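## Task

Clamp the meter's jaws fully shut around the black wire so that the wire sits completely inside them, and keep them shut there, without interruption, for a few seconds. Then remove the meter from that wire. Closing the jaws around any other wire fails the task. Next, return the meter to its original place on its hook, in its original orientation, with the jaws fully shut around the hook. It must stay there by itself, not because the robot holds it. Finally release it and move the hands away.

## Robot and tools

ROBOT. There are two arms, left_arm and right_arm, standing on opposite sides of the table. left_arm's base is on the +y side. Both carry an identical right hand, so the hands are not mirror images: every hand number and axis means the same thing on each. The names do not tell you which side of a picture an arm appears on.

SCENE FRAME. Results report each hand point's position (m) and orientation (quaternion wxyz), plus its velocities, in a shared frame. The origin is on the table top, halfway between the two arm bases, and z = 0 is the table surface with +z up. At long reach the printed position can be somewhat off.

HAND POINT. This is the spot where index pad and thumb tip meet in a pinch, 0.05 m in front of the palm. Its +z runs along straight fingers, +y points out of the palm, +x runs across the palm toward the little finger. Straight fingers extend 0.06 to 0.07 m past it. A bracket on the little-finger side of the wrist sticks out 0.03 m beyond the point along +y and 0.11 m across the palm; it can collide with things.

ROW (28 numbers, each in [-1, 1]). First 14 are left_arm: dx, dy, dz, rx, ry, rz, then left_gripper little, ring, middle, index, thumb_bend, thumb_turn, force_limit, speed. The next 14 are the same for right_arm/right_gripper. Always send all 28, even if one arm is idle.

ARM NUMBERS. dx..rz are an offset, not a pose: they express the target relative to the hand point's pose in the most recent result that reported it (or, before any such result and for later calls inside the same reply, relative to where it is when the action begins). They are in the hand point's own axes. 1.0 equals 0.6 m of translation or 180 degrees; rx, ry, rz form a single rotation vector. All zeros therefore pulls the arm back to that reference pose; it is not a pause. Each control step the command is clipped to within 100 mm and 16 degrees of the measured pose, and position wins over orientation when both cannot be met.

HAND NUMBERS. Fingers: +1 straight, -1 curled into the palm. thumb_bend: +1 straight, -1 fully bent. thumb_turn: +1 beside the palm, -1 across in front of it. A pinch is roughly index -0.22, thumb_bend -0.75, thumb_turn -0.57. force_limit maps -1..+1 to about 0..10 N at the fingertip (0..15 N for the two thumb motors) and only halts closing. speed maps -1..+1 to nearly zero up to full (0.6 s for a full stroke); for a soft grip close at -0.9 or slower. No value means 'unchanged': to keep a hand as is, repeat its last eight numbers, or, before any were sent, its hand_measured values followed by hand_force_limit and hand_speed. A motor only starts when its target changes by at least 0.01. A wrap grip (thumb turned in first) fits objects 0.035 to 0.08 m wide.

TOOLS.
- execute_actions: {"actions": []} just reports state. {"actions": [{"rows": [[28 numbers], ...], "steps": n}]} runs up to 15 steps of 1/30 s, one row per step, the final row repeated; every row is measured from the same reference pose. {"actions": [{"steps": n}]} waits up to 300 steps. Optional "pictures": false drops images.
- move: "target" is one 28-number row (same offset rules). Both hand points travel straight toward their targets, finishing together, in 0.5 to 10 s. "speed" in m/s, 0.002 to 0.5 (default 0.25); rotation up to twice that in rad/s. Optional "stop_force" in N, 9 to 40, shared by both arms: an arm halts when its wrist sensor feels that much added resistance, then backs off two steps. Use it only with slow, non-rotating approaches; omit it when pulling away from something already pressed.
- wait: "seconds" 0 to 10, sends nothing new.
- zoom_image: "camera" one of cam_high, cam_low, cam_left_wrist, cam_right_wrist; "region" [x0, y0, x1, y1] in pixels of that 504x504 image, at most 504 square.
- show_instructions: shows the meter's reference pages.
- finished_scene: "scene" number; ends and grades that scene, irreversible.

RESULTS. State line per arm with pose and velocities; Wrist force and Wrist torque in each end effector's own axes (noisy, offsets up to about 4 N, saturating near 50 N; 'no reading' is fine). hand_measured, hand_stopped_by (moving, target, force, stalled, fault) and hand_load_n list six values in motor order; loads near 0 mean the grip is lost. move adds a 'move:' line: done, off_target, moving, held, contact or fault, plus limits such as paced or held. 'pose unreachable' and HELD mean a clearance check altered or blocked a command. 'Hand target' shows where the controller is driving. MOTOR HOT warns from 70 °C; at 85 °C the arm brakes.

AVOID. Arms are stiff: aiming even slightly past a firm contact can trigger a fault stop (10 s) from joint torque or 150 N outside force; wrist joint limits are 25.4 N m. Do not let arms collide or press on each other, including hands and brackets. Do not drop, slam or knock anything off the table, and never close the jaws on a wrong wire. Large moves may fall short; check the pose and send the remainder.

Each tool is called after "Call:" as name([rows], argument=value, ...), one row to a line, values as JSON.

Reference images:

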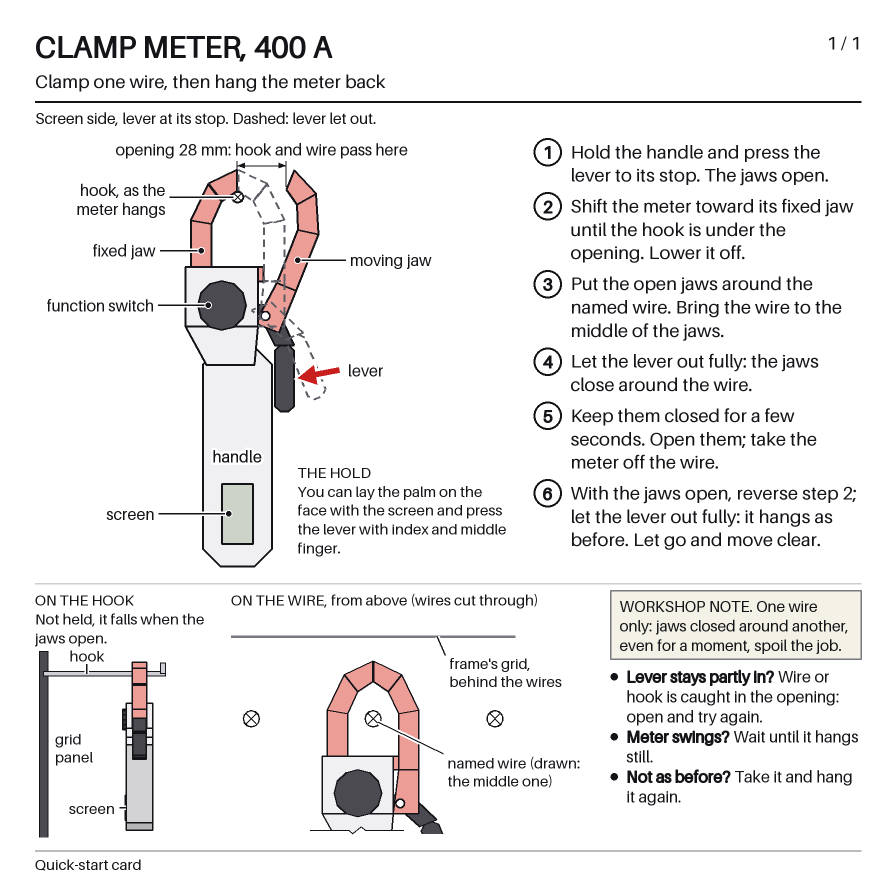

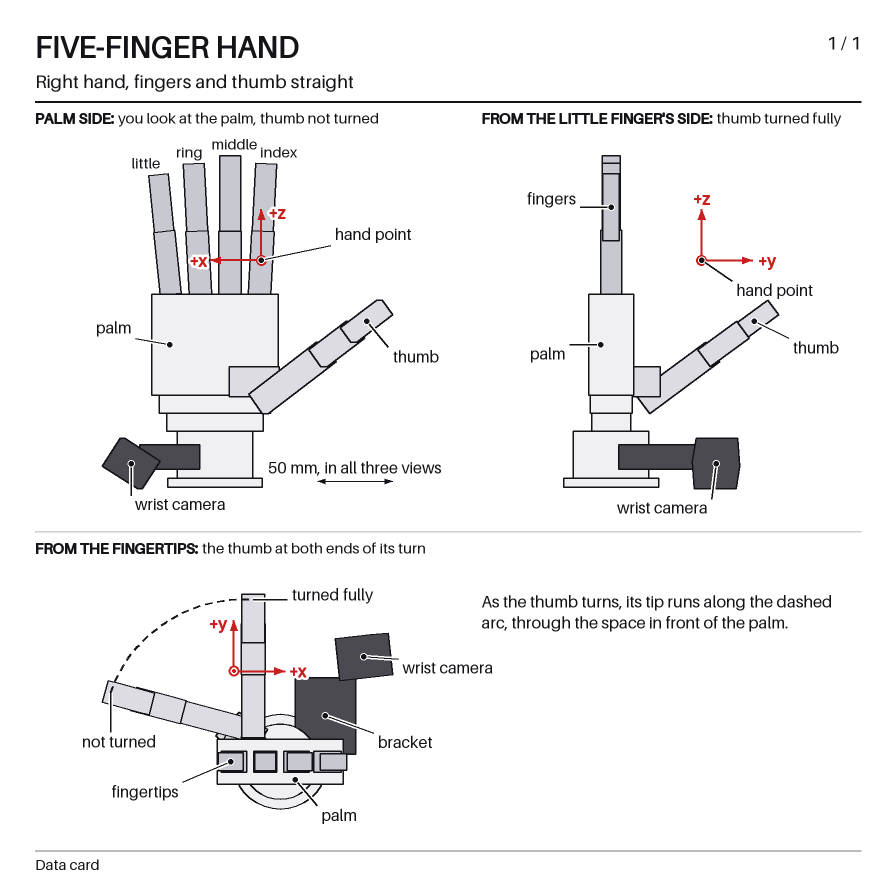

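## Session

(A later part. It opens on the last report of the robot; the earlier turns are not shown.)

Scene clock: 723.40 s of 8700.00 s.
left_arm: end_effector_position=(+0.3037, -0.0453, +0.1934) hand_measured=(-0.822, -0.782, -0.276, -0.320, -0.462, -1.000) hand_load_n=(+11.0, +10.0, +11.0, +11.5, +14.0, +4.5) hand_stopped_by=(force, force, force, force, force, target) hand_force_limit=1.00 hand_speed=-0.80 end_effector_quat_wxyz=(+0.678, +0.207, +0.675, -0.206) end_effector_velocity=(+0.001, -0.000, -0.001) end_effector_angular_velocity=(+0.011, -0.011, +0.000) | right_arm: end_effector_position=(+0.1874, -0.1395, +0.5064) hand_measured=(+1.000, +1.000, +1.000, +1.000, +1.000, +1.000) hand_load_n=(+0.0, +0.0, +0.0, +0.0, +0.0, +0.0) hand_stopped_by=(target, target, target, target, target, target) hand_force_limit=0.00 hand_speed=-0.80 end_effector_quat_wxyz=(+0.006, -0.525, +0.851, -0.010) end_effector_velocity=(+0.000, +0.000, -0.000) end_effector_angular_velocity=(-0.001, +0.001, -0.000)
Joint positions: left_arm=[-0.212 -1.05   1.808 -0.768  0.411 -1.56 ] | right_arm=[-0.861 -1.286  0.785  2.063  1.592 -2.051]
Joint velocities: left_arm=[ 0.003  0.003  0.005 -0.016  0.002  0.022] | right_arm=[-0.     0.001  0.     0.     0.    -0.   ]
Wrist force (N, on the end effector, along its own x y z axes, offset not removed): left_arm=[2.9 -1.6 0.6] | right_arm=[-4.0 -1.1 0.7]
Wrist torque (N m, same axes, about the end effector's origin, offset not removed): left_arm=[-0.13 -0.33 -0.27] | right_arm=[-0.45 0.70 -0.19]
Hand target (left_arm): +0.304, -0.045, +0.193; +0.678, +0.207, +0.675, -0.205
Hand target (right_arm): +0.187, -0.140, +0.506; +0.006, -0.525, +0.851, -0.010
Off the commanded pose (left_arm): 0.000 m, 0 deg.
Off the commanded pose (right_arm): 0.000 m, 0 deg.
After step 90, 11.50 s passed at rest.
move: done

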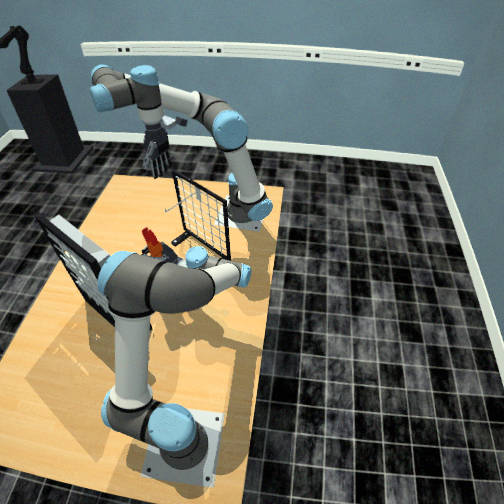

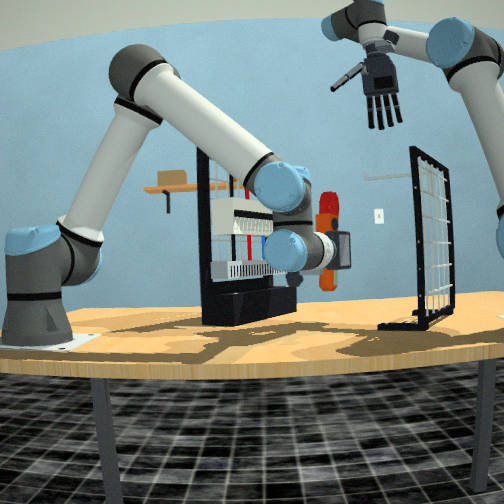

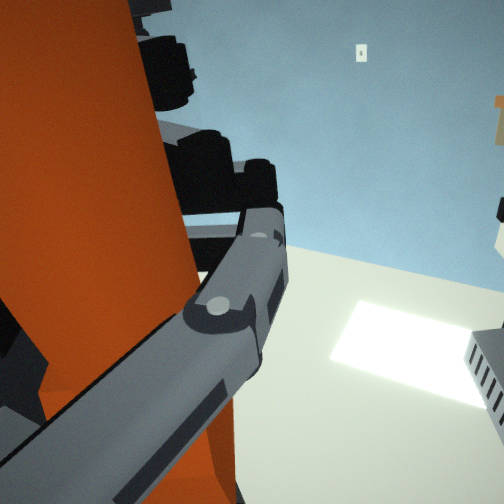

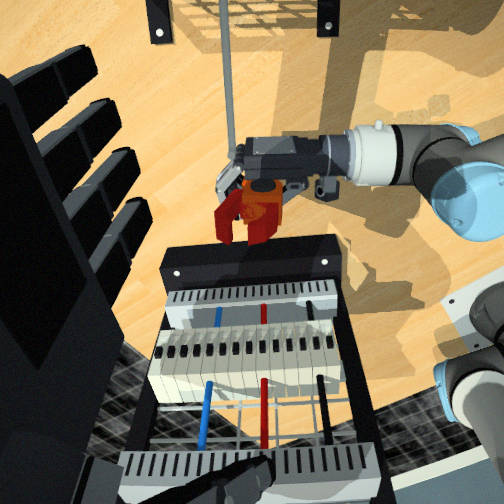

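Call:
move(target=[0.021,-0.2095,-0.0013,0,0,0,-0.97,-0.97,-0.97,-0.97,-0.97,-1,1,-0.8, 0,0,0,0,0,0,1,1,1,1,1,1,0,-0.8], speed=0.12)

Scene clock: 731.60 s of 8700.00 s.
left_arm: end_effector_position=(+0.2330, -0.1488, +0.1804) hand_measured=(-0.822, -0.782, -0.276, -0.320, -0.462, -1.000) hand_load_n=(+11.0, +10.0, +11.0, +11.5, +14.0, +4.5) hand_stopped_by=(force, force, force, force, force, target) hand_force_limit=1.00 hand_speed=-0.80 end_effector_quat_wxyz=(+0.678, +0.207, +0.675, -0.206) end_effector_velocity=(-0.000, -0.002, -0.000) end_effector_angular_velocity=(+0.000, +0.002, +0.003) | right_arm: end_effector_position=(+0.1874, -0.1395, +0.5064) hand_measured=(+1.000, +1.000, +1.000, +1.000, +1.000, +1.000) hand_load_n=(+0.0, +0.0, +0.0, +0.0, +0.0, +0.0) hand_stopped_by=(target, target, target, target, target, target) hand_force_limit=0.00 hand_speed=-0.80 end_effector_quat_wxyz=(+0.006, -0.525, +0.851, -0.010) end_effector_velocity=(-0.000, -0.000, -0.001) end_effector_angular_velocity=(-0.001, +0.002, +0.000)
Joint positions: left_arm=[-0.295 -0.839  1.467 -0.64   0.327 -1.557] | right_arm=[-0.861 -1.286  0.785  2.063  1.592 -2.051]
Joint velocities: left_arm=[ 0.001  0.006 -0.012  0.012 -0.002 -0.006] | right_arm=[-0.    -0.     0.002 -0.    -0.    -0.   ]
Wrist force (N, on the end effector, along its own x y z axes, offset not removed): left_arm=[1.0 -3.4 -0.2] | right_arm=[-3.4 -1.6 0.1]
Wrist torque (N m, same axes, about the end effector's origin, offset not removed): left_arm=[-0.63 -0.17 -0.27] | right_arm=[-0.41 0.62 -0.05]
Hand target (left_arm): +0.233, -0.149, +0.180; +0.678, +0.207, +0.675, -0.206
Hand target (right_arm): +0.187, -0.140, +0.506; +0.006, -0.525, +0.851, -0.010
Off the commanded pose (left_arm): 0.000 m, 0 deg.
Off the commanded pose (right_arm): 0.000 m, 0 deg.
After step 90, 3.57 s passed at rest.
move: done

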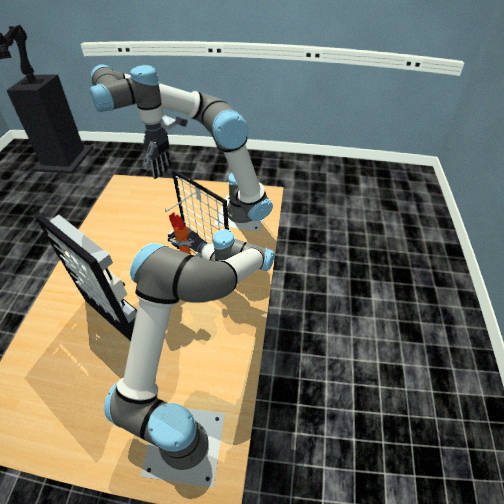

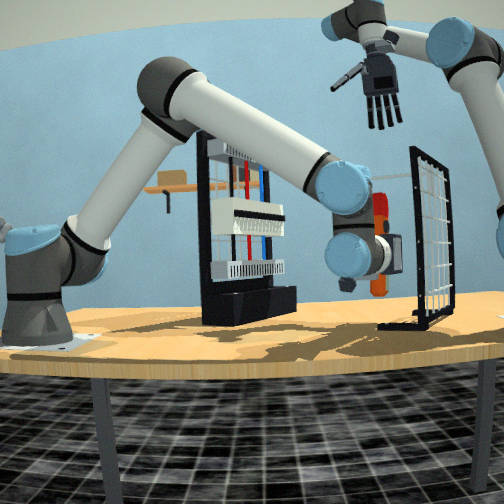

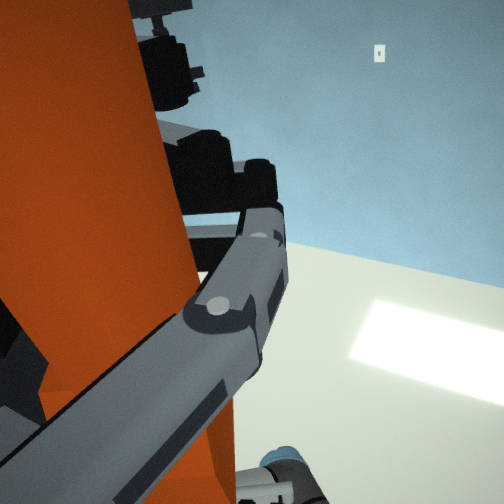

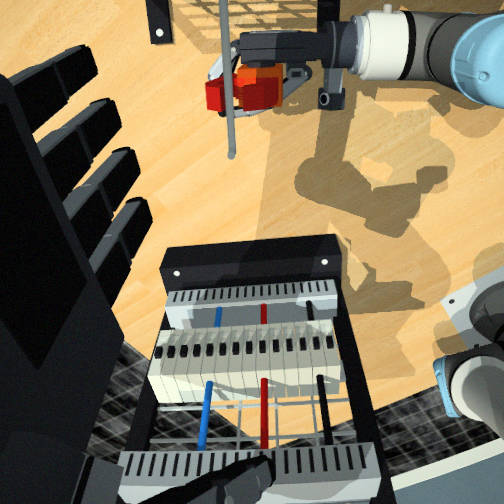

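Call:
zoom_image(camera="cam_right_wrist", region=[170, 20, 330, 180])

Region (170, 20, 330, 180) of cam_right_wrist's 504x504 image, scaled by 3.150, with more detail than that image has.

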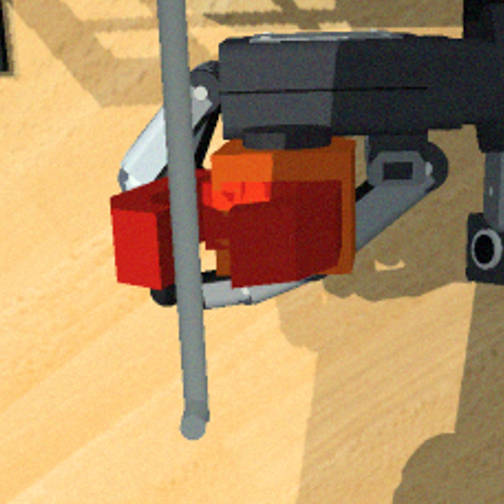

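Call:
move(target=[-0.05,0,0.004,0,0,0,-0.97,-0.97,-0.97,-0.97,-0.97,-1,1,-0.8, 0,0,0,0,0,0,1,1,1,1,1,1,0,-0.8], speed=0.03, stop_force=10)

Call:
zoom_image(camera="cam_right_wrist", region=[170, 20, 330, 180])

Scene clock: 748.53 s of 8700.00 s.
left_arm: end_effector_position=(+0.2348, -0.1502, +0.2101) hand_measured=(-0.822, -0.782, -0.276, -0.320, -0.462, -1.000) hand_load_n=(+11.0, +10.0, +11.0, +11.5, +14.0, +4.5) hand_stopped_by=(force, force, force, force, force, target) hand_force_limit=1.00 hand_speed=-0.80 end_effector_quat_wxyz=(+0.678, +0.207, +0.675, -0.206) end_effector_velocity=(+0.001, +0.000, +0.003) end_effector_angular_velocity=(+0.000, +0.000, +0.001) | right_arm: end_effector_position=(+0.1874, -0.1395, +0.5064) hand_measured=(+1.000, +1.000, +1.000, +1.000, +1.000, +1.000) hand_load_n=(+0.0, +0.0, +0.0, +0.0, +0.0, +0.0) hand_stopped_by=(target, target, target, target, target, target) hand_force_limit=0.00 hand_speed=-0.80 end_effector_quat_wxyz=(+0.006, -0.525, +0.851, -0.010) end_effector_velocity=(-0.000, -0.000, +0.001) end_effector_angular_velocity=(+0.001, -0.002, +0.000)
Joint positions: left_arm=[-0.292 -0.876  1.444 -0.58   0.331 -1.557] | right_arm=[-0.861 -1.286  0.785  2.063  1.592 -2.051]
Joint velocities: left_arm=[ 0.001 -0.004 -0.002  0.007  0.    -0.001] | right_arm=[-0.    -0.001 -0.001 -0.     0.001 -0.   ]
Wrist force (N, on the end effector, along its own x y z axes, offset not removed): left_arm=[0.9 0.3 0.7] | right_arm=[-2.5 0.0 -1.6]
Wrist torque (N m, same axes, about the end effector's origin, offset not removed): left_arm=[0.05 -0.11 -0.16] | right_arm=[-0.12 0.54 -0.07]
Hand target (left_arm): +0.235, -0.150, +0.210; +0.678, +0.207, +0.675, -0.206
Hand target (right_arm): +0.187, -0.140, +0.506; +0.006, -0.525, +0.851, -0.010
Off the commanded pose (left_arm): 0.000 m, 0 deg.
Off the commanded pose (right_arm): 0.000 m, 0 deg.
After step 90, 12.57 s passed at rest.
move: done

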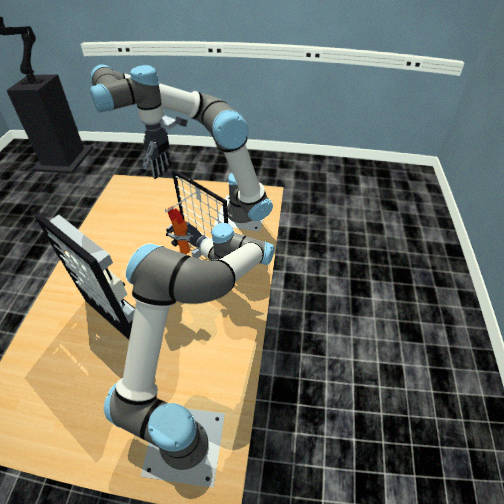

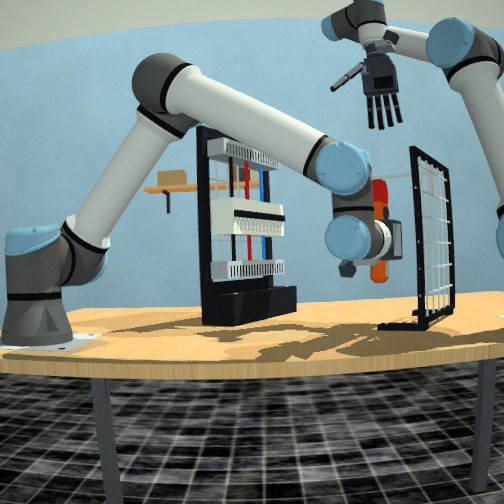

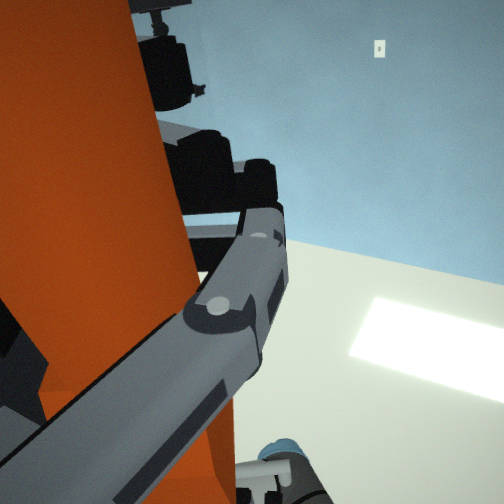

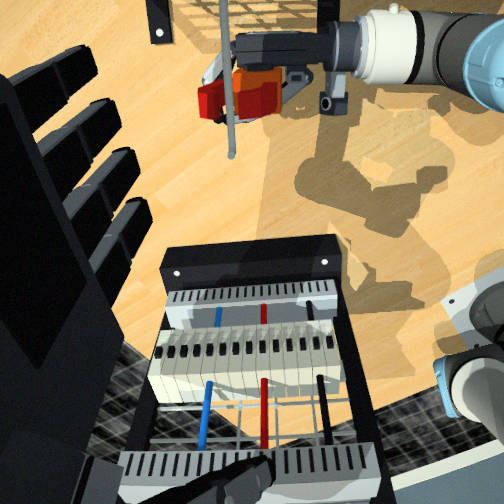

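Region (170, 20, 330, 180) of cam_right_wrist's 504x504 image, scaled by 3.150, with more detail than that image has.

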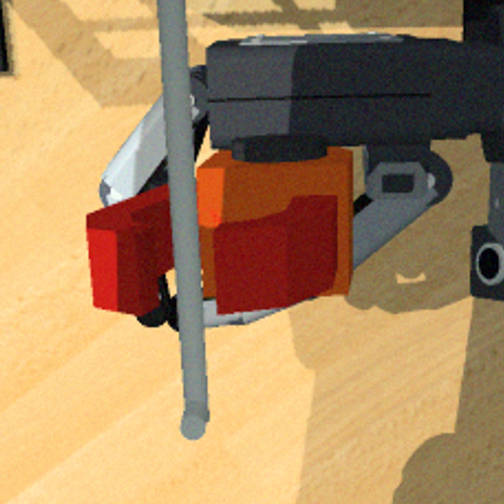

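Call:
move(target=[-0.052,0,0,0,0,0,-0.97,-0.97,-0.97,-0.97,-0.97,-1,1,-0.8, 0,0,0,0,0,0,1,1,1,1,1,1,0,-0.8], speed=0.03, stop_force=10)

Call:
zoom_image(camera="cam_right_wrist", region=[170, 20, 330, 180])

Call:
zoom_image(camera="cam_low", region=[320, 130, 460, 270])

Scene clock: 757.30 s of 8700.00 s.
left_arm: end_effector_position=(+0.2347, -0.1502, +0.2410) hand_measured=(-0.822, -0.782, -0.276, -0.320, -0.462, -1.000) hand_load_n=(+11.0, +10.0, +11.0, +11.5, +14.0, +4.5) hand_stopped_by=(force, force, force, force, force, target) hand_force_limit=1.00 hand_speed=-0.80 end_effector_quat_wxyz=(+0.678, +0.207, +0.675, -0.206) end_effector_velocity=(-0.000, +0.000, +0.002) end_effector_angular_velocity=(-0.000, +0.001, +0.000) | right_arm: end_effector_position=(+0.1874, -0.1395, +0.5064) hand_measured=(+1.000, +1.000, +1.000, +1.000, +1.000, +1.000) hand_load_n=(+0.0, +0.0, +0.0, +0.0, +0.0, +0.0) hand_stopped_by=(target, target, target, target, target, target) hand_force_limit=0.00 hand_speed=-0.80 end_effector_quat_wxyz=(+0.006, -0.525, +0.851, -0.010) end_effector_velocity=(-0.000, -0.000, +0.000) end_effector_angular_velocity=(+0.000, -0.001, +0.000)
Joint positions: left_arm=[-0.292 -0.914  1.42  -0.519  0.33  -1.557] | right_arm=[-0.861 -1.286  0.785  2.063  1.592 -2.051]
Joint velocities: left_arm=[-0.001 -0.002 -0.003  0.007 -0.001 -0.003] | right_arm=[ 0.    -0.001  0.     0.     0.     0.   ]
Wrist force (N, on the end effector, along its own x y z axes, offset not removed): left_arm=[-0.2 -1.3 0.8] | right_arm=[-3.3 -1.0 -0.4]
Wrist torque (N m, same axes, about the end effector's origin, offset not removed): left_arm=[-0.17 0.16 -0.29] | right_arm=[-0.26 0.63 -0.16]
Hand target (left_arm): +0.235, -0.150, +0.241; +0.678, +0.207, +0.675, -0.206
Hand target (right_arm): +0.187, -0.140, +0.506; +0.006, -0.525, +0.851, -0.010
Off the commanded pose (left_arm): 0.000 m, 0 deg.
Off the commanded pose (right_arm): 0.000 m, 0 deg.
After step 90, 4.37 s passed at rest.
move: done

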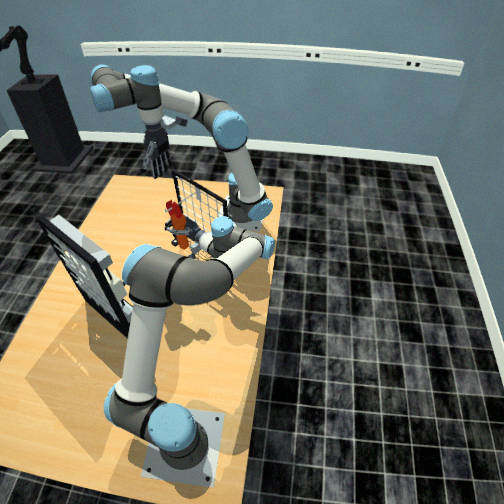

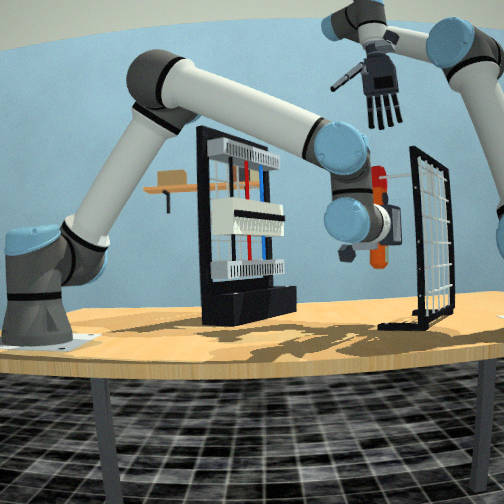

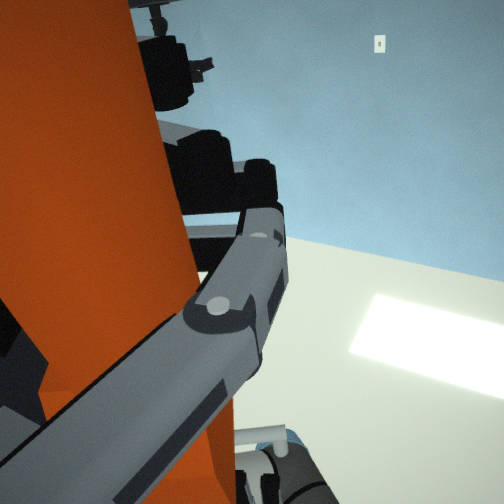

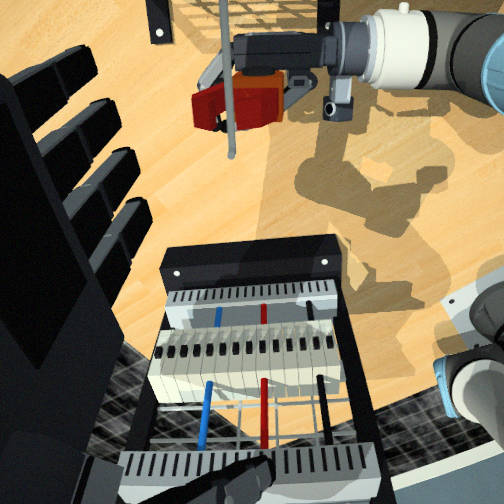

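Region (170, 20, 330, 180) of cam_right_wrist's 504x504 image, scaled by 3.150, with more detail than that image has.

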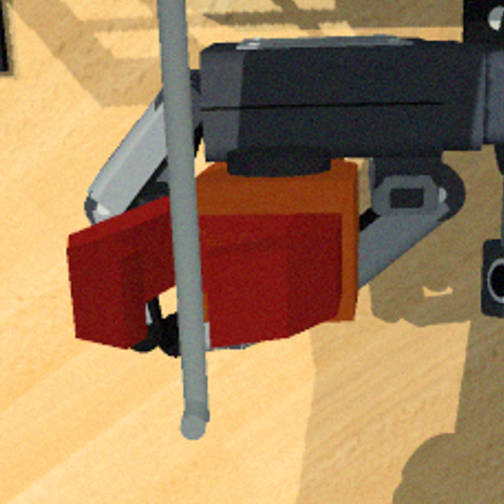

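Region (320, 130, 460, 270) of cam_low's 504x504 image, scaled by 3.600, with more detail than that image has.

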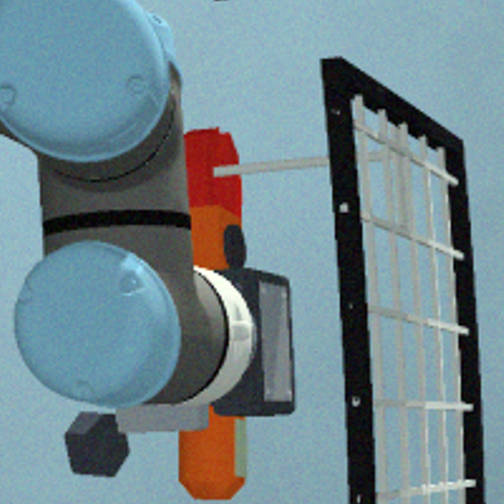

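Call:
move(target=[-0.012,0,0.02,0,0,0,-0.97,-0.97,-0.97,-0.97,-0.97,-1,1,-0.8, 0,0,0,0,0,0,1,1,1,1,1,1,0,-0.8], speed=0.02, stop_force=10)

Call:
zoom_image(camera="cam_right_wrist", region=[170, 20, 330, 180])

Scene clock: 769.47 s of 8700.00 s.
left_arm: end_effector_position=(+0.2443, -0.1567, +0.2480) hand_measured=(-0.822, -0.782, -0.276, -0.320, -0.462, -1.000) hand_load_n=(+11.0, +10.0, +11.0, +11.5, +14.0, +4.5) hand_stopped_by=(force, force, force, force, force, target) hand_force_limit=1.00 hand_speed=-0.80 end_effector_quat_wxyz=(+0.678, +0.207, +0.675, -0.206) end_effector_velocity=(+0.004, -0.001, +0.001) end_effector_angular_velocity=(-0.002, +0.002, +0.002) | right_arm: end_effector_position=(+0.1874, -0.1395, +0.5064) hand_measured=(+1.000, +1.000, +1.000, +1.000, +1.000, +1.000) hand_load_n=(+0.0, +0.0, +0.0, +0.0, +0.0, +0.0) hand_stopped_by=(target, target, target, target, target, target) hand_force_limit=0.00 hand_speed=-0.80 end_effector_quat_wxyz=(+0.006, -0.525, +0.851, -0.010) end_effector_velocity=(+0.000, +0.000, -0.000) end_effector_angular_velocity=(-0.001, +0.000, -0.000)
Joint positions: left_arm=[-0.274 -0.908  1.39  -0.494  0.349 -1.557] | right_arm=[-0.861 -1.286  0.785  2.063  1.592 -2.051]
Joint velocities: left_arm=[ 0.006  0.002 -0.007  0.007  0.004 -0.004] | right_arm=[-0.  0.  0.  0.  0. -0.]
Wrist force (N, on the end effector, along its own x y z axes, offset not removed): left_arm=[1.9 -1.1 -1.4] | right_arm=[-3.3 -1.2 -1.0]
Wrist torque (N m, same axes, about the end effector's origin, offset not removed): left_arm=[0.08 -0.11 -0.27] | right_arm=[-0.30 0.64 -0.17]
Hand target (left_arm): +0.245, -0.157, +0.248; +0.678, +0.207, +0.675, -0.206
Hand target (right_arm): +0.187, -0.140, +0.506; +0.006, -0.525, +0.851, -0.010
Off the commanded pose (left_arm): 0.000 m, 0 deg.
Off the commanded pose (right_arm): 0.000 m, 0 deg.
After step 90, 8.20 s passed at rest.
move: done

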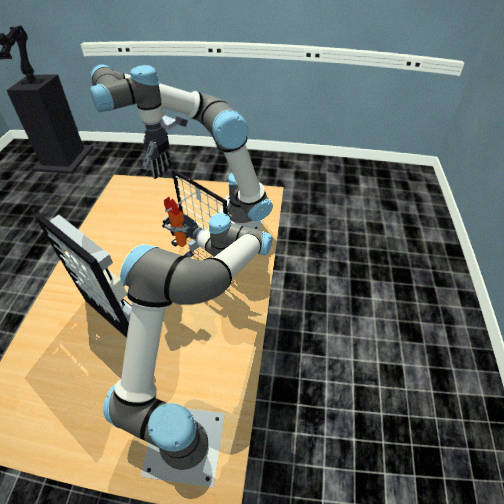

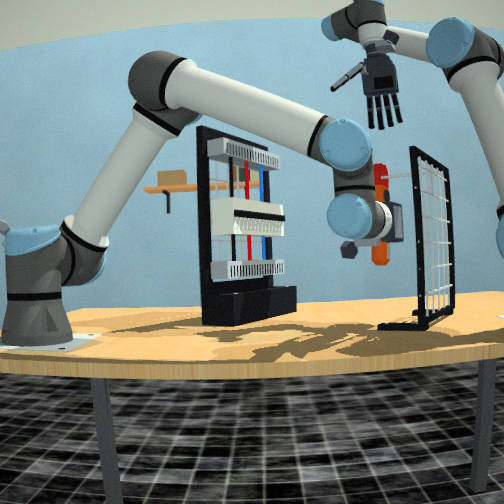

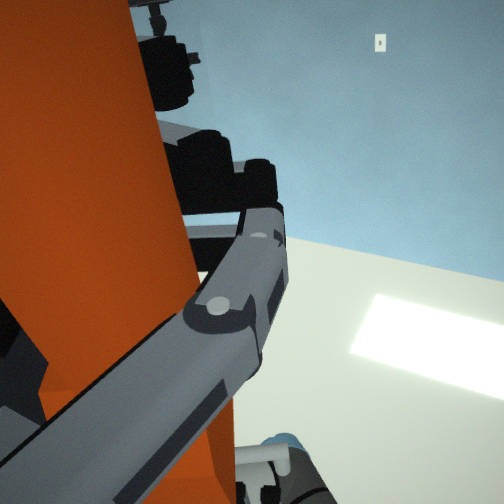

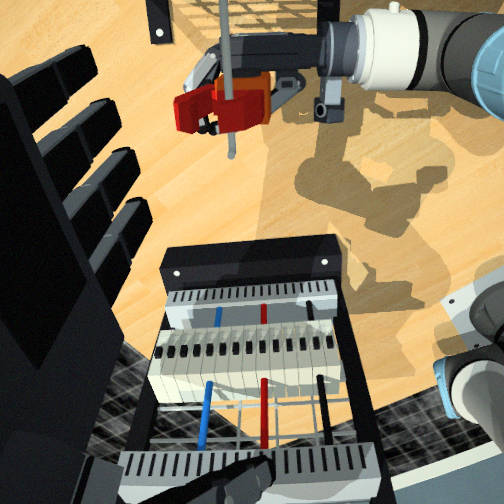

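Region (170, 20, 330, 180) of cam_right_wrist's 504x504 image, scaled by 3.150, with more detail than that image has.

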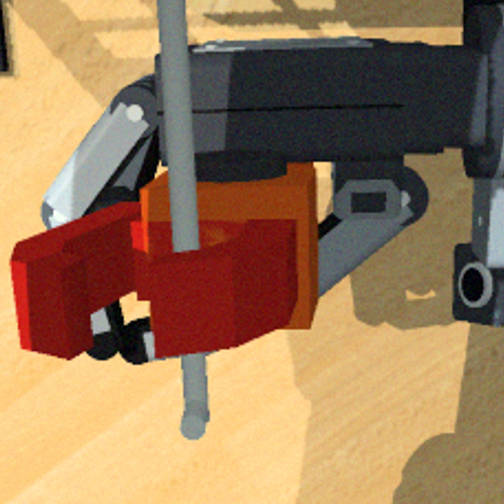

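Hook is under the fixed jaw. Release the lever.

Call:
move(target=[0,0,-0.01,0,0,0,-1,-1,0.8,0.8,-1,-1,1,-0.5, 0,0,0,0,0,0,1,1,1,1,1,1,0,-0.8], speed=0.01)

Call:
zoom_image(camera="cam_right_wrist", region=[170, 20, 330, 180])

Call:
zoom_image(camera="cam_high", region=[120, 170, 240, 290])

Scene clock: 776.43 s of 8700.00 s.
left_arm: end_effector_position=(+0.2394, -0.1533, +0.2480) hand_measured=(-0.822, -0.782, +0.800, +0.800, -0.512, -1.000) hand_load_n=(+11.0, +11.0, +0.0, +0.0, +15.0, +6.0) hand_stopped_by=(force, force, target, target, force, target) hand_force_limit=1.00 hand_speed=-0.50 end_effector_quat_wxyz=(+0.678, +0.207, +0.675, -0.206) end_effector_velocity=(-0.000, -0.000, -0.001) end_effector_angular_velocity=(+0.001, -0.000, -0.000) | right_arm: end_effector_position=(+0.1874, -0.1395, +0.5064) hand_measured=(+1.000, +1.000, +1.000, +1.000, +1.000, +1.000) hand_load_n=(+0.0, +0.0, +0.0, +0.0, +0.0, +0.0) hand_stopped_by=(target, target, target, target, target, target) hand_force_limit=0.00 hand_speed=-0.80 end_effector_quat_wxyz=(+0.006, -0.525, +0.851, -0.010) end_effector_velocity=(+0.000, +0.000, -0.000) end_effector_angular_velocity=(-0.001, +0.001, +0.000)
Joint positions: left_arm=[-0.283 -0.915  1.402 -0.499  0.339 -1.557] | right_arm=[-0.861 -1.286  0.785  2.063  1.592 -2.051]
Joint velocities: left_arm=[-0.     0.001  0.    -0.     0.     0.   ] | right_arm=[ 0.     0.001  0.    -0.    -0.    -0.   ]
Wrist force (N, on the end effector, along its own x y z axes, offset not removed): left_arm=[2.4 -0.6 -2.1] | right_arm=[-2.0 -0.8 -0.4]
Wrist torque (N m, same axes, about the end effector's origin, offset not removed): left_arm=[-0.06 -0.12 -0.17] | right_arm=[-0.29 0.33 -0.05]
Hand target (left_arm): +0.239, -0.153, +0.248; +0.678, +0.207, +0.675, -0.206
Hand target (right_arm): +0.187, -0.140, +0.506; +0.006, -0.525, +0.851, -0.010
Off the commanded pose (left_arm): 0.000 m, 0 deg.
Off the commanded pose (right_arm): 0.000 m, 0 deg.
After step 90, 2.33 s passed at rest.
move: done

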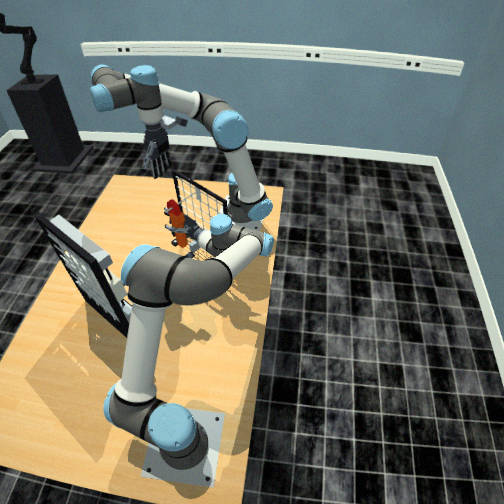

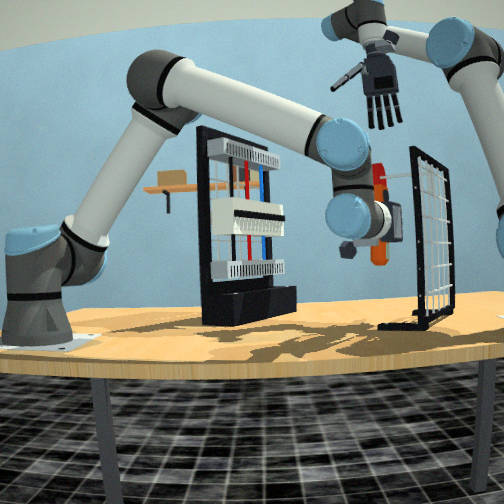

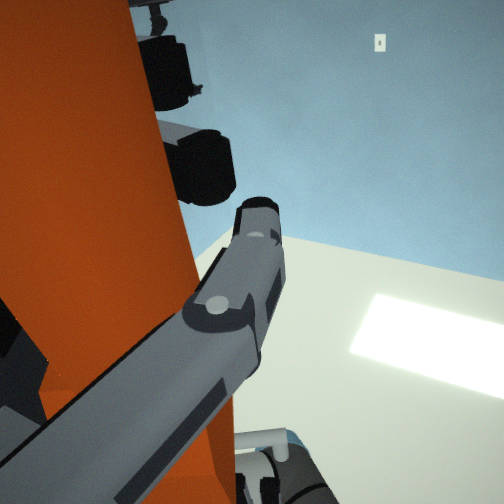

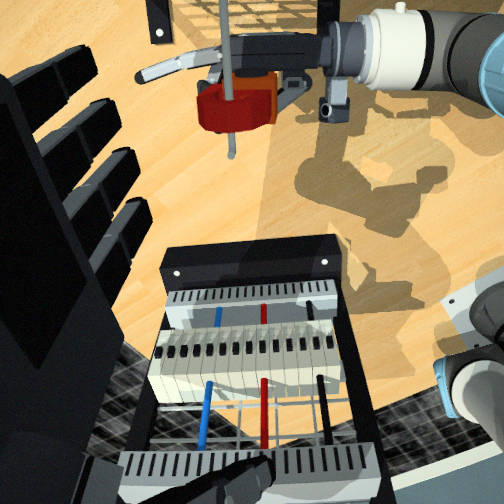

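Region (170, 20, 330, 180) of cam_right_wrist's 504x504 image, scaled by 3.150, with more detail than that image has.

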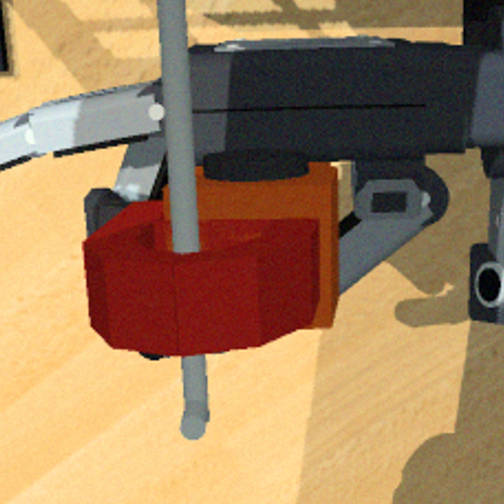

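Region (120, 170, 240, 290) of cam_high's 504x504 image, scaled by 4.200, with more detail than that image has.

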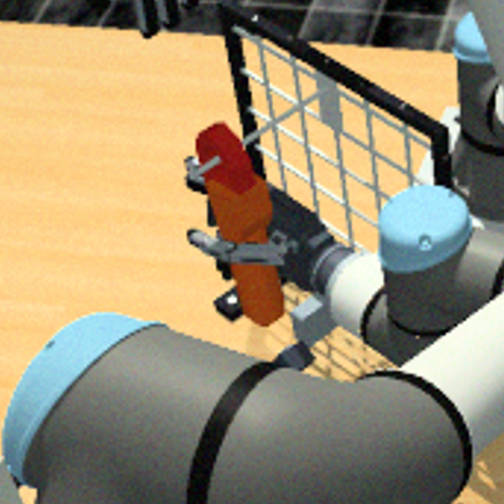

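Call:
move(target=[0.02,0,0,0,0,0,-1,-1,0.8,0.8,-1,-1,1,-0.5, 0,0,0,0,0,0,1,1,1,1,1,1,0,-0.8], speed=0.01, stop_force=9)

Call:
move(target=[0,0,0,0,0,0,1,1,1,1,1,-1,1,-0.5, 0,0,0,0,0,0,1,1,1,1,1,1,0,-0.8])

Scene clock: 784.17 s of 8700.00 s.
left_arm: end_effector_position=(+0.2394, -0.1533, +0.2363) hand_measured=(-0.822, -0.782, +0.800, +0.800, -0.512, -1.000) hand_load_n=(+11.0, +11.0, +0.0, +0.0, +15.0, +6.0) hand_stopped_by=(force, force, target, target, force, target) hand_force_limit=1.00 hand_speed=-0.50 end_effector_quat_wxyz=(+0.678, +0.207, +0.675, -0.206) end_effector_velocity=(+0.000, -0.000, -0.002) end_effector_angular_velocity=(-0.000, -0.000, -0.001) | right_arm: end_effector_position=(+0.1874, -0.1395, +0.5064) hand_measured=(+1.000, +1.000, +1.000, +1.000, +1.000, +1.000) hand_load_n=(+0.0, +0.0, +0.0, +0.0, +0.0, +0.0) hand_stopped_by=(target, target, target, target, target, target) hand_force_limit=0.00 hand_speed=-0.80 end_effector_quat_wxyz=(+0.006, -0.525, +0.851, -0.010) end_effector_velocity=(+0.000, +0.000, -0.000) end_effector_angular_velocity=(-0.001, +0.001, +0.000)
Joint positions: left_arm=[-0.283 -0.902  1.413 -0.523  0.339 -1.557] | right_arm=[-0.861 -1.286  0.785  2.063  1.592 -2.051]
Joint velocities: left_arm=[ 0.     0.003  0.002 -0.006  0.001  0.001] | right_arm=[-0.     0.     0.001 -0.    -0.    -0.   ]
Wrist force (N, on the end effector, along its own x y z axes, offset not removed): left_arm=[2.7 0.8 -0.8] | right_arm=[-2.9 -1.7 1.3]
Wrist torque (N m, same axes, about the end effector's origin, offset not removed): left_arm=[0.27 -0.28 -0.11] | right_arm=[-0.48 0.46 -0.07]
Hand target (left_arm): +0.239, -0.153, +0.236; +0.678, +0.207, +0.675, -0.206
Hand target (right_arm): +0.187, -0.140, +0.506; +0.006, -0.525, +0.851, -0.010
Off the commanded pose (left_arm): 0.000 m, 0 deg.
Off the commanded pose (right_arm): 0.000 m, 0 deg.
After step 90, 3.30 s passed at rest.
move: done

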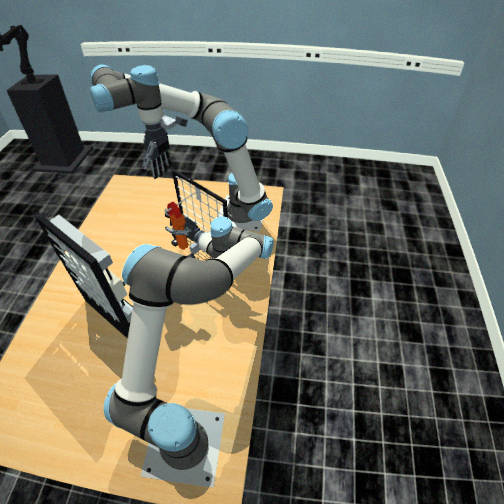

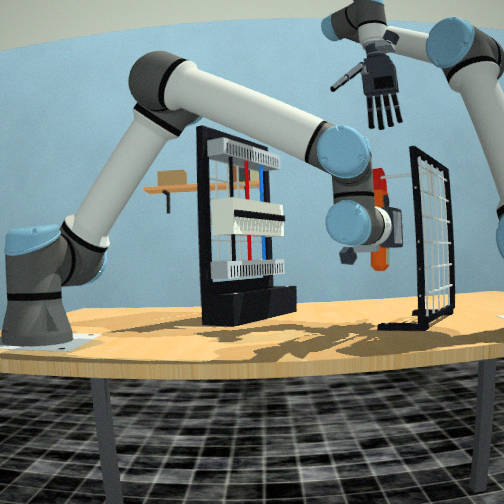

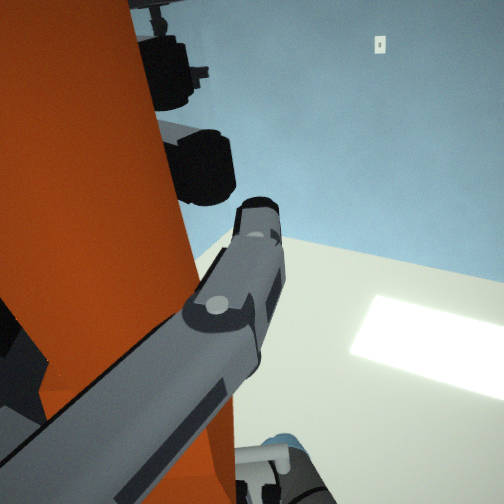

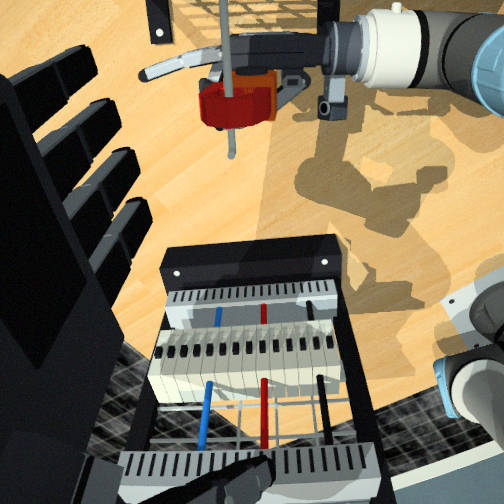

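Scene clock: 787.33 s of 8700.00 s.
left_arm: end_effector_position=(+0.2394, -0.1533, +0.2363) hand_measured=(+1.000, +1.000, +1.000, +1.000, +1.000, -1.000) hand_load_n=(+0.0, +0.0, +0.0, +0.0, +0.0, +0.0) hand_stopped_by=(target, target, target, target, target, target) hand_force_limit=1.00 hand_speed=-0.50 end_effector_quat_wxyz=(+0.678, +0.207, +0.675, -0.206) end_effector_velocity=(-0.001, -0.001, -0.001) end_effector_angular_velocity=(+0.002, -0.001, -0.003) | right_arm: end_effector_position=(+0.1874, -0.1395, +0.5064) hand_measured=(+1.000, +1.000, +1.000, +1.000, +1.000, +1.000) hand_load_n=(+0.0, +0.0, +0.0, +0.0, +0.0, +0.0) hand_stopped_by=(target, target, target, target, target, target) hand_force_limit=0.00 hand_speed=-0.80 end_effector_quat_wxyz=(+0.006, -0.525, +0.851, -0.010) end_effector_velocity=(+0.000, +0.000, -0.001) end_effector_angular_velocity=(-0.001, +0.001, +0.000)
Joint positions: left_arm=[-0.283 -0.902  1.413 -0.523  0.339 -1.557] | right_arm=[-0.861 -1.286  0.785  2.063  1.592 -2.051]
Joint velocities: left_arm=[-0.002  0.001  0.    -0.     0.001  0.001] | right_arm=[ 0.     0.001  0.001  0.     0.    -0.   ]
Wrist force (N, on the end effector, along its own x y z axes, offset not removed): left_arm=[0.8 -1.5 -2.6] | right_arm=[-2.9 -1.5 0.3]
Wrist torque (N m, same axes, about the end effector's origin, offset not removed): left_arm=[-0.15 0.06 -0.32] | right_arm=[-0.42 0.55 -0.13]
Hand target (left_arm): +0.239, -0.153, +0.236; +0.678, +0.207, +0.675, -0.206
Hand target (right_arm): +0.187, -0.140, +0.506; +0.006, -0.525, +0.851, -0.010
Off the commanded pose (left_arm): 0.000 m, 0 deg.
Off the commanded pose (right_arm): 0.000 m, 0 deg.
move: done

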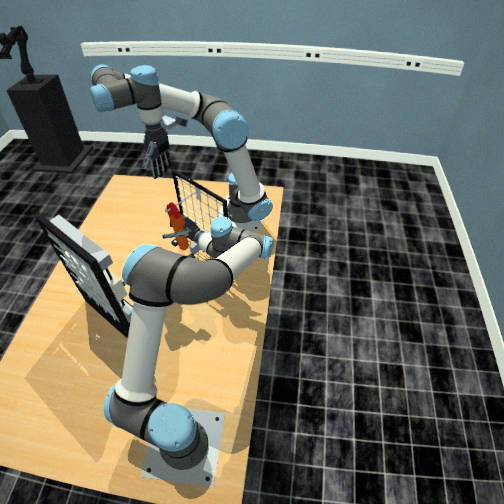

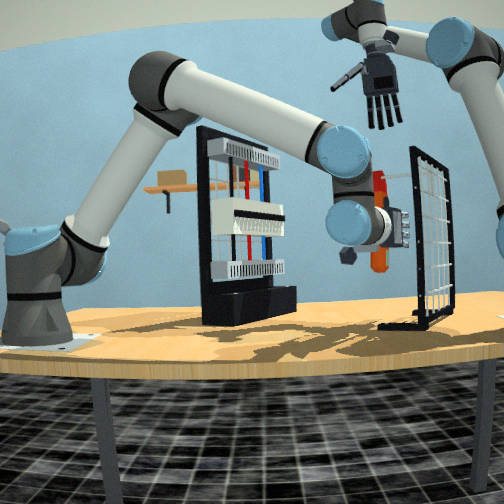

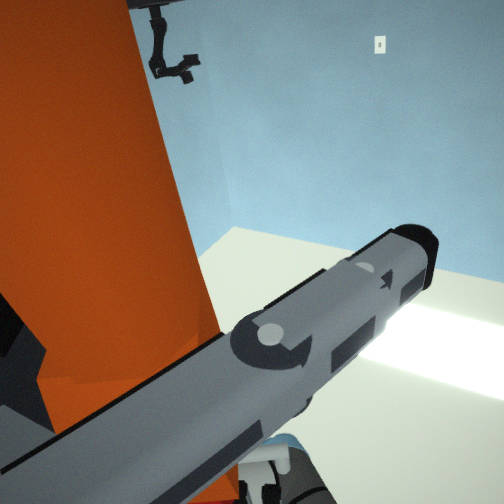

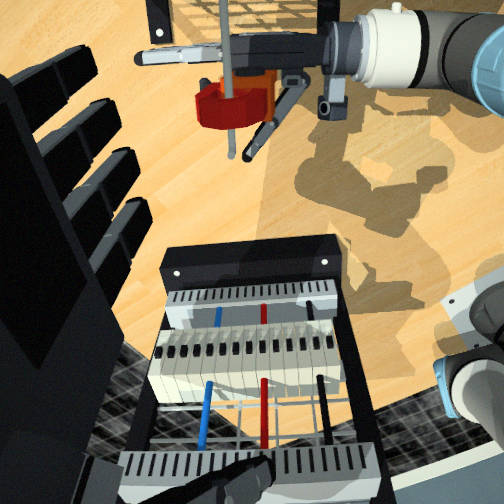

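Call:
move(target=[0,-0.015,-0.3,0,0,0,1,1,1,1,1,-1,1,-0.5, 0,0,0,0,0,0,1,1,1,1,1,1,0,-0.8], speed=0.12)

Scene clock: 796.23 s of 8700.00 s.
left_arm: end_effector_position=(+0.0853, -0.0604, +0.2355) hand_measured=(+1.000, +1.000, +1.000, +1.000, +1.000, -1.000) hand_load_n=(+0.0, +0.0, +0.0, +0.0, +0.0, +0.0) hand_stopped_by=(target, target, target, target, target, target) hand_force_limit=1.00 hand_speed=-0.50 end_effector_quat_wxyz=(+0.677, +0.207, +0.676, -0.206) end_effector_velocity=(-0.001, +0.002, -0.000) end_effector_angular_velocity=(+0.001, -0.001, +0.002) | right_arm: end_effector_position=(+0.1874, -0.1395, +0.5064) hand_measured=(+1.000, +1.000, +1.000, +1.000, +1.000, +1.000) hand_load_n=(+0.0, +0.0, +0.0, +0.0, +0.0, +0.0) hand_stopped_by=(target, target, target, target, target, target) hand_force_limit=0.00 hand_speed=-0.80 end_effector_quat_wxyz=(+0.006, -0.525, +0.851, -0.010) end_effector_velocity=(-0.000, -0.000, -0.000) end_effector_angular_velocity=(-0.000, +0.001, +0.000)
Joint positions: left_arm=[-0.596 -1.039  1.649 -0.647  0.027 -1.532] | right_arm=[-0.861 -1.286  0.785  2.063  1.592 -2.051]
Joint velocities: left_arm=[-0.004 -0.009  0.016 -0.047 -0.006  0.041] | right_arm=[ 0.    -0.001  0.002 -0.    -0.    -0.   ]
Wrist force (N, on the end effector, along its own x y z axes, offset not removed): left_arm=[1.4 0.7 0.5] | right_arm=[-4.2 -1.3 0.1]
Wrist torque (N m, same axes, about the end effector's origin, offset not removed): left_arm=[0.08 -0.29 -0.06] | right_arm=[-0.44 0.75 -0.22]
Hand target (left_arm): +0.085, -0.060, +0.236; +0.677, +0.207, +0.676, -0.206
Hand target (right_arm): +0.187, -0.140, +0.506; +0.006, -0.525, +0.851, -0.010
Off the commanded pose (left_arm): 0.000 m, 0 deg.
Off the commanded pose (right_arm): 0.000 m, 0 deg.
After step 90, 3.83 s passed at rest.
move: done

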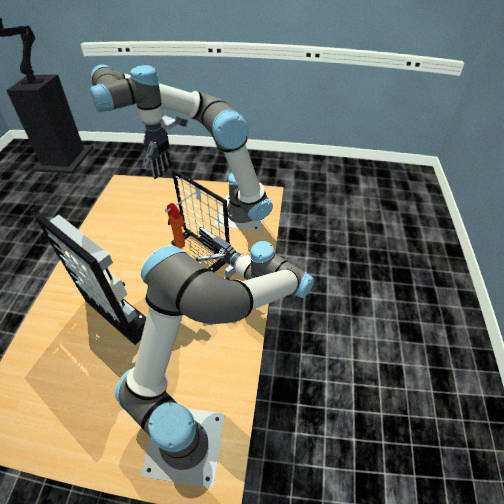

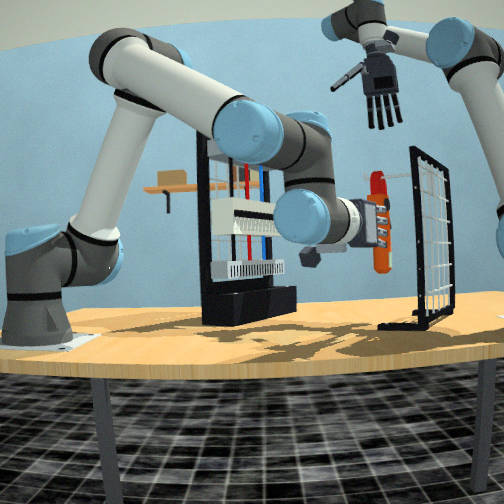

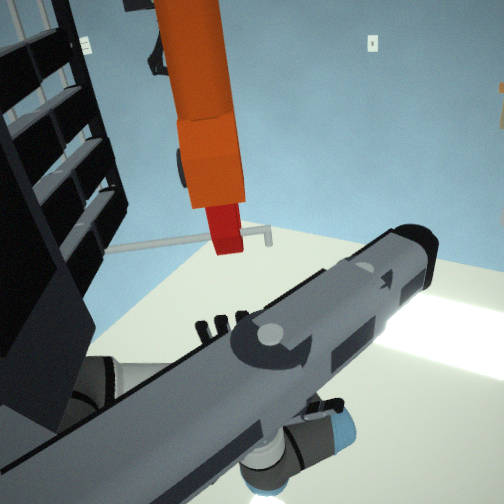

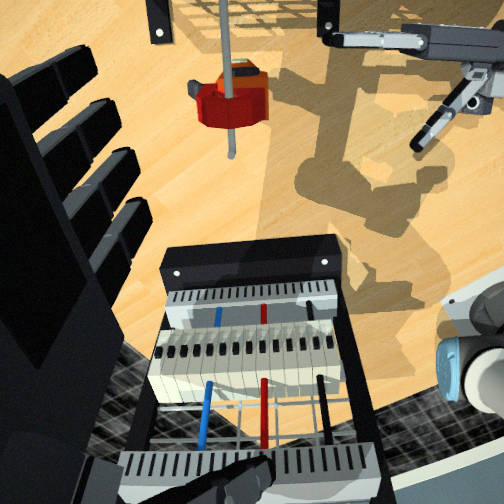

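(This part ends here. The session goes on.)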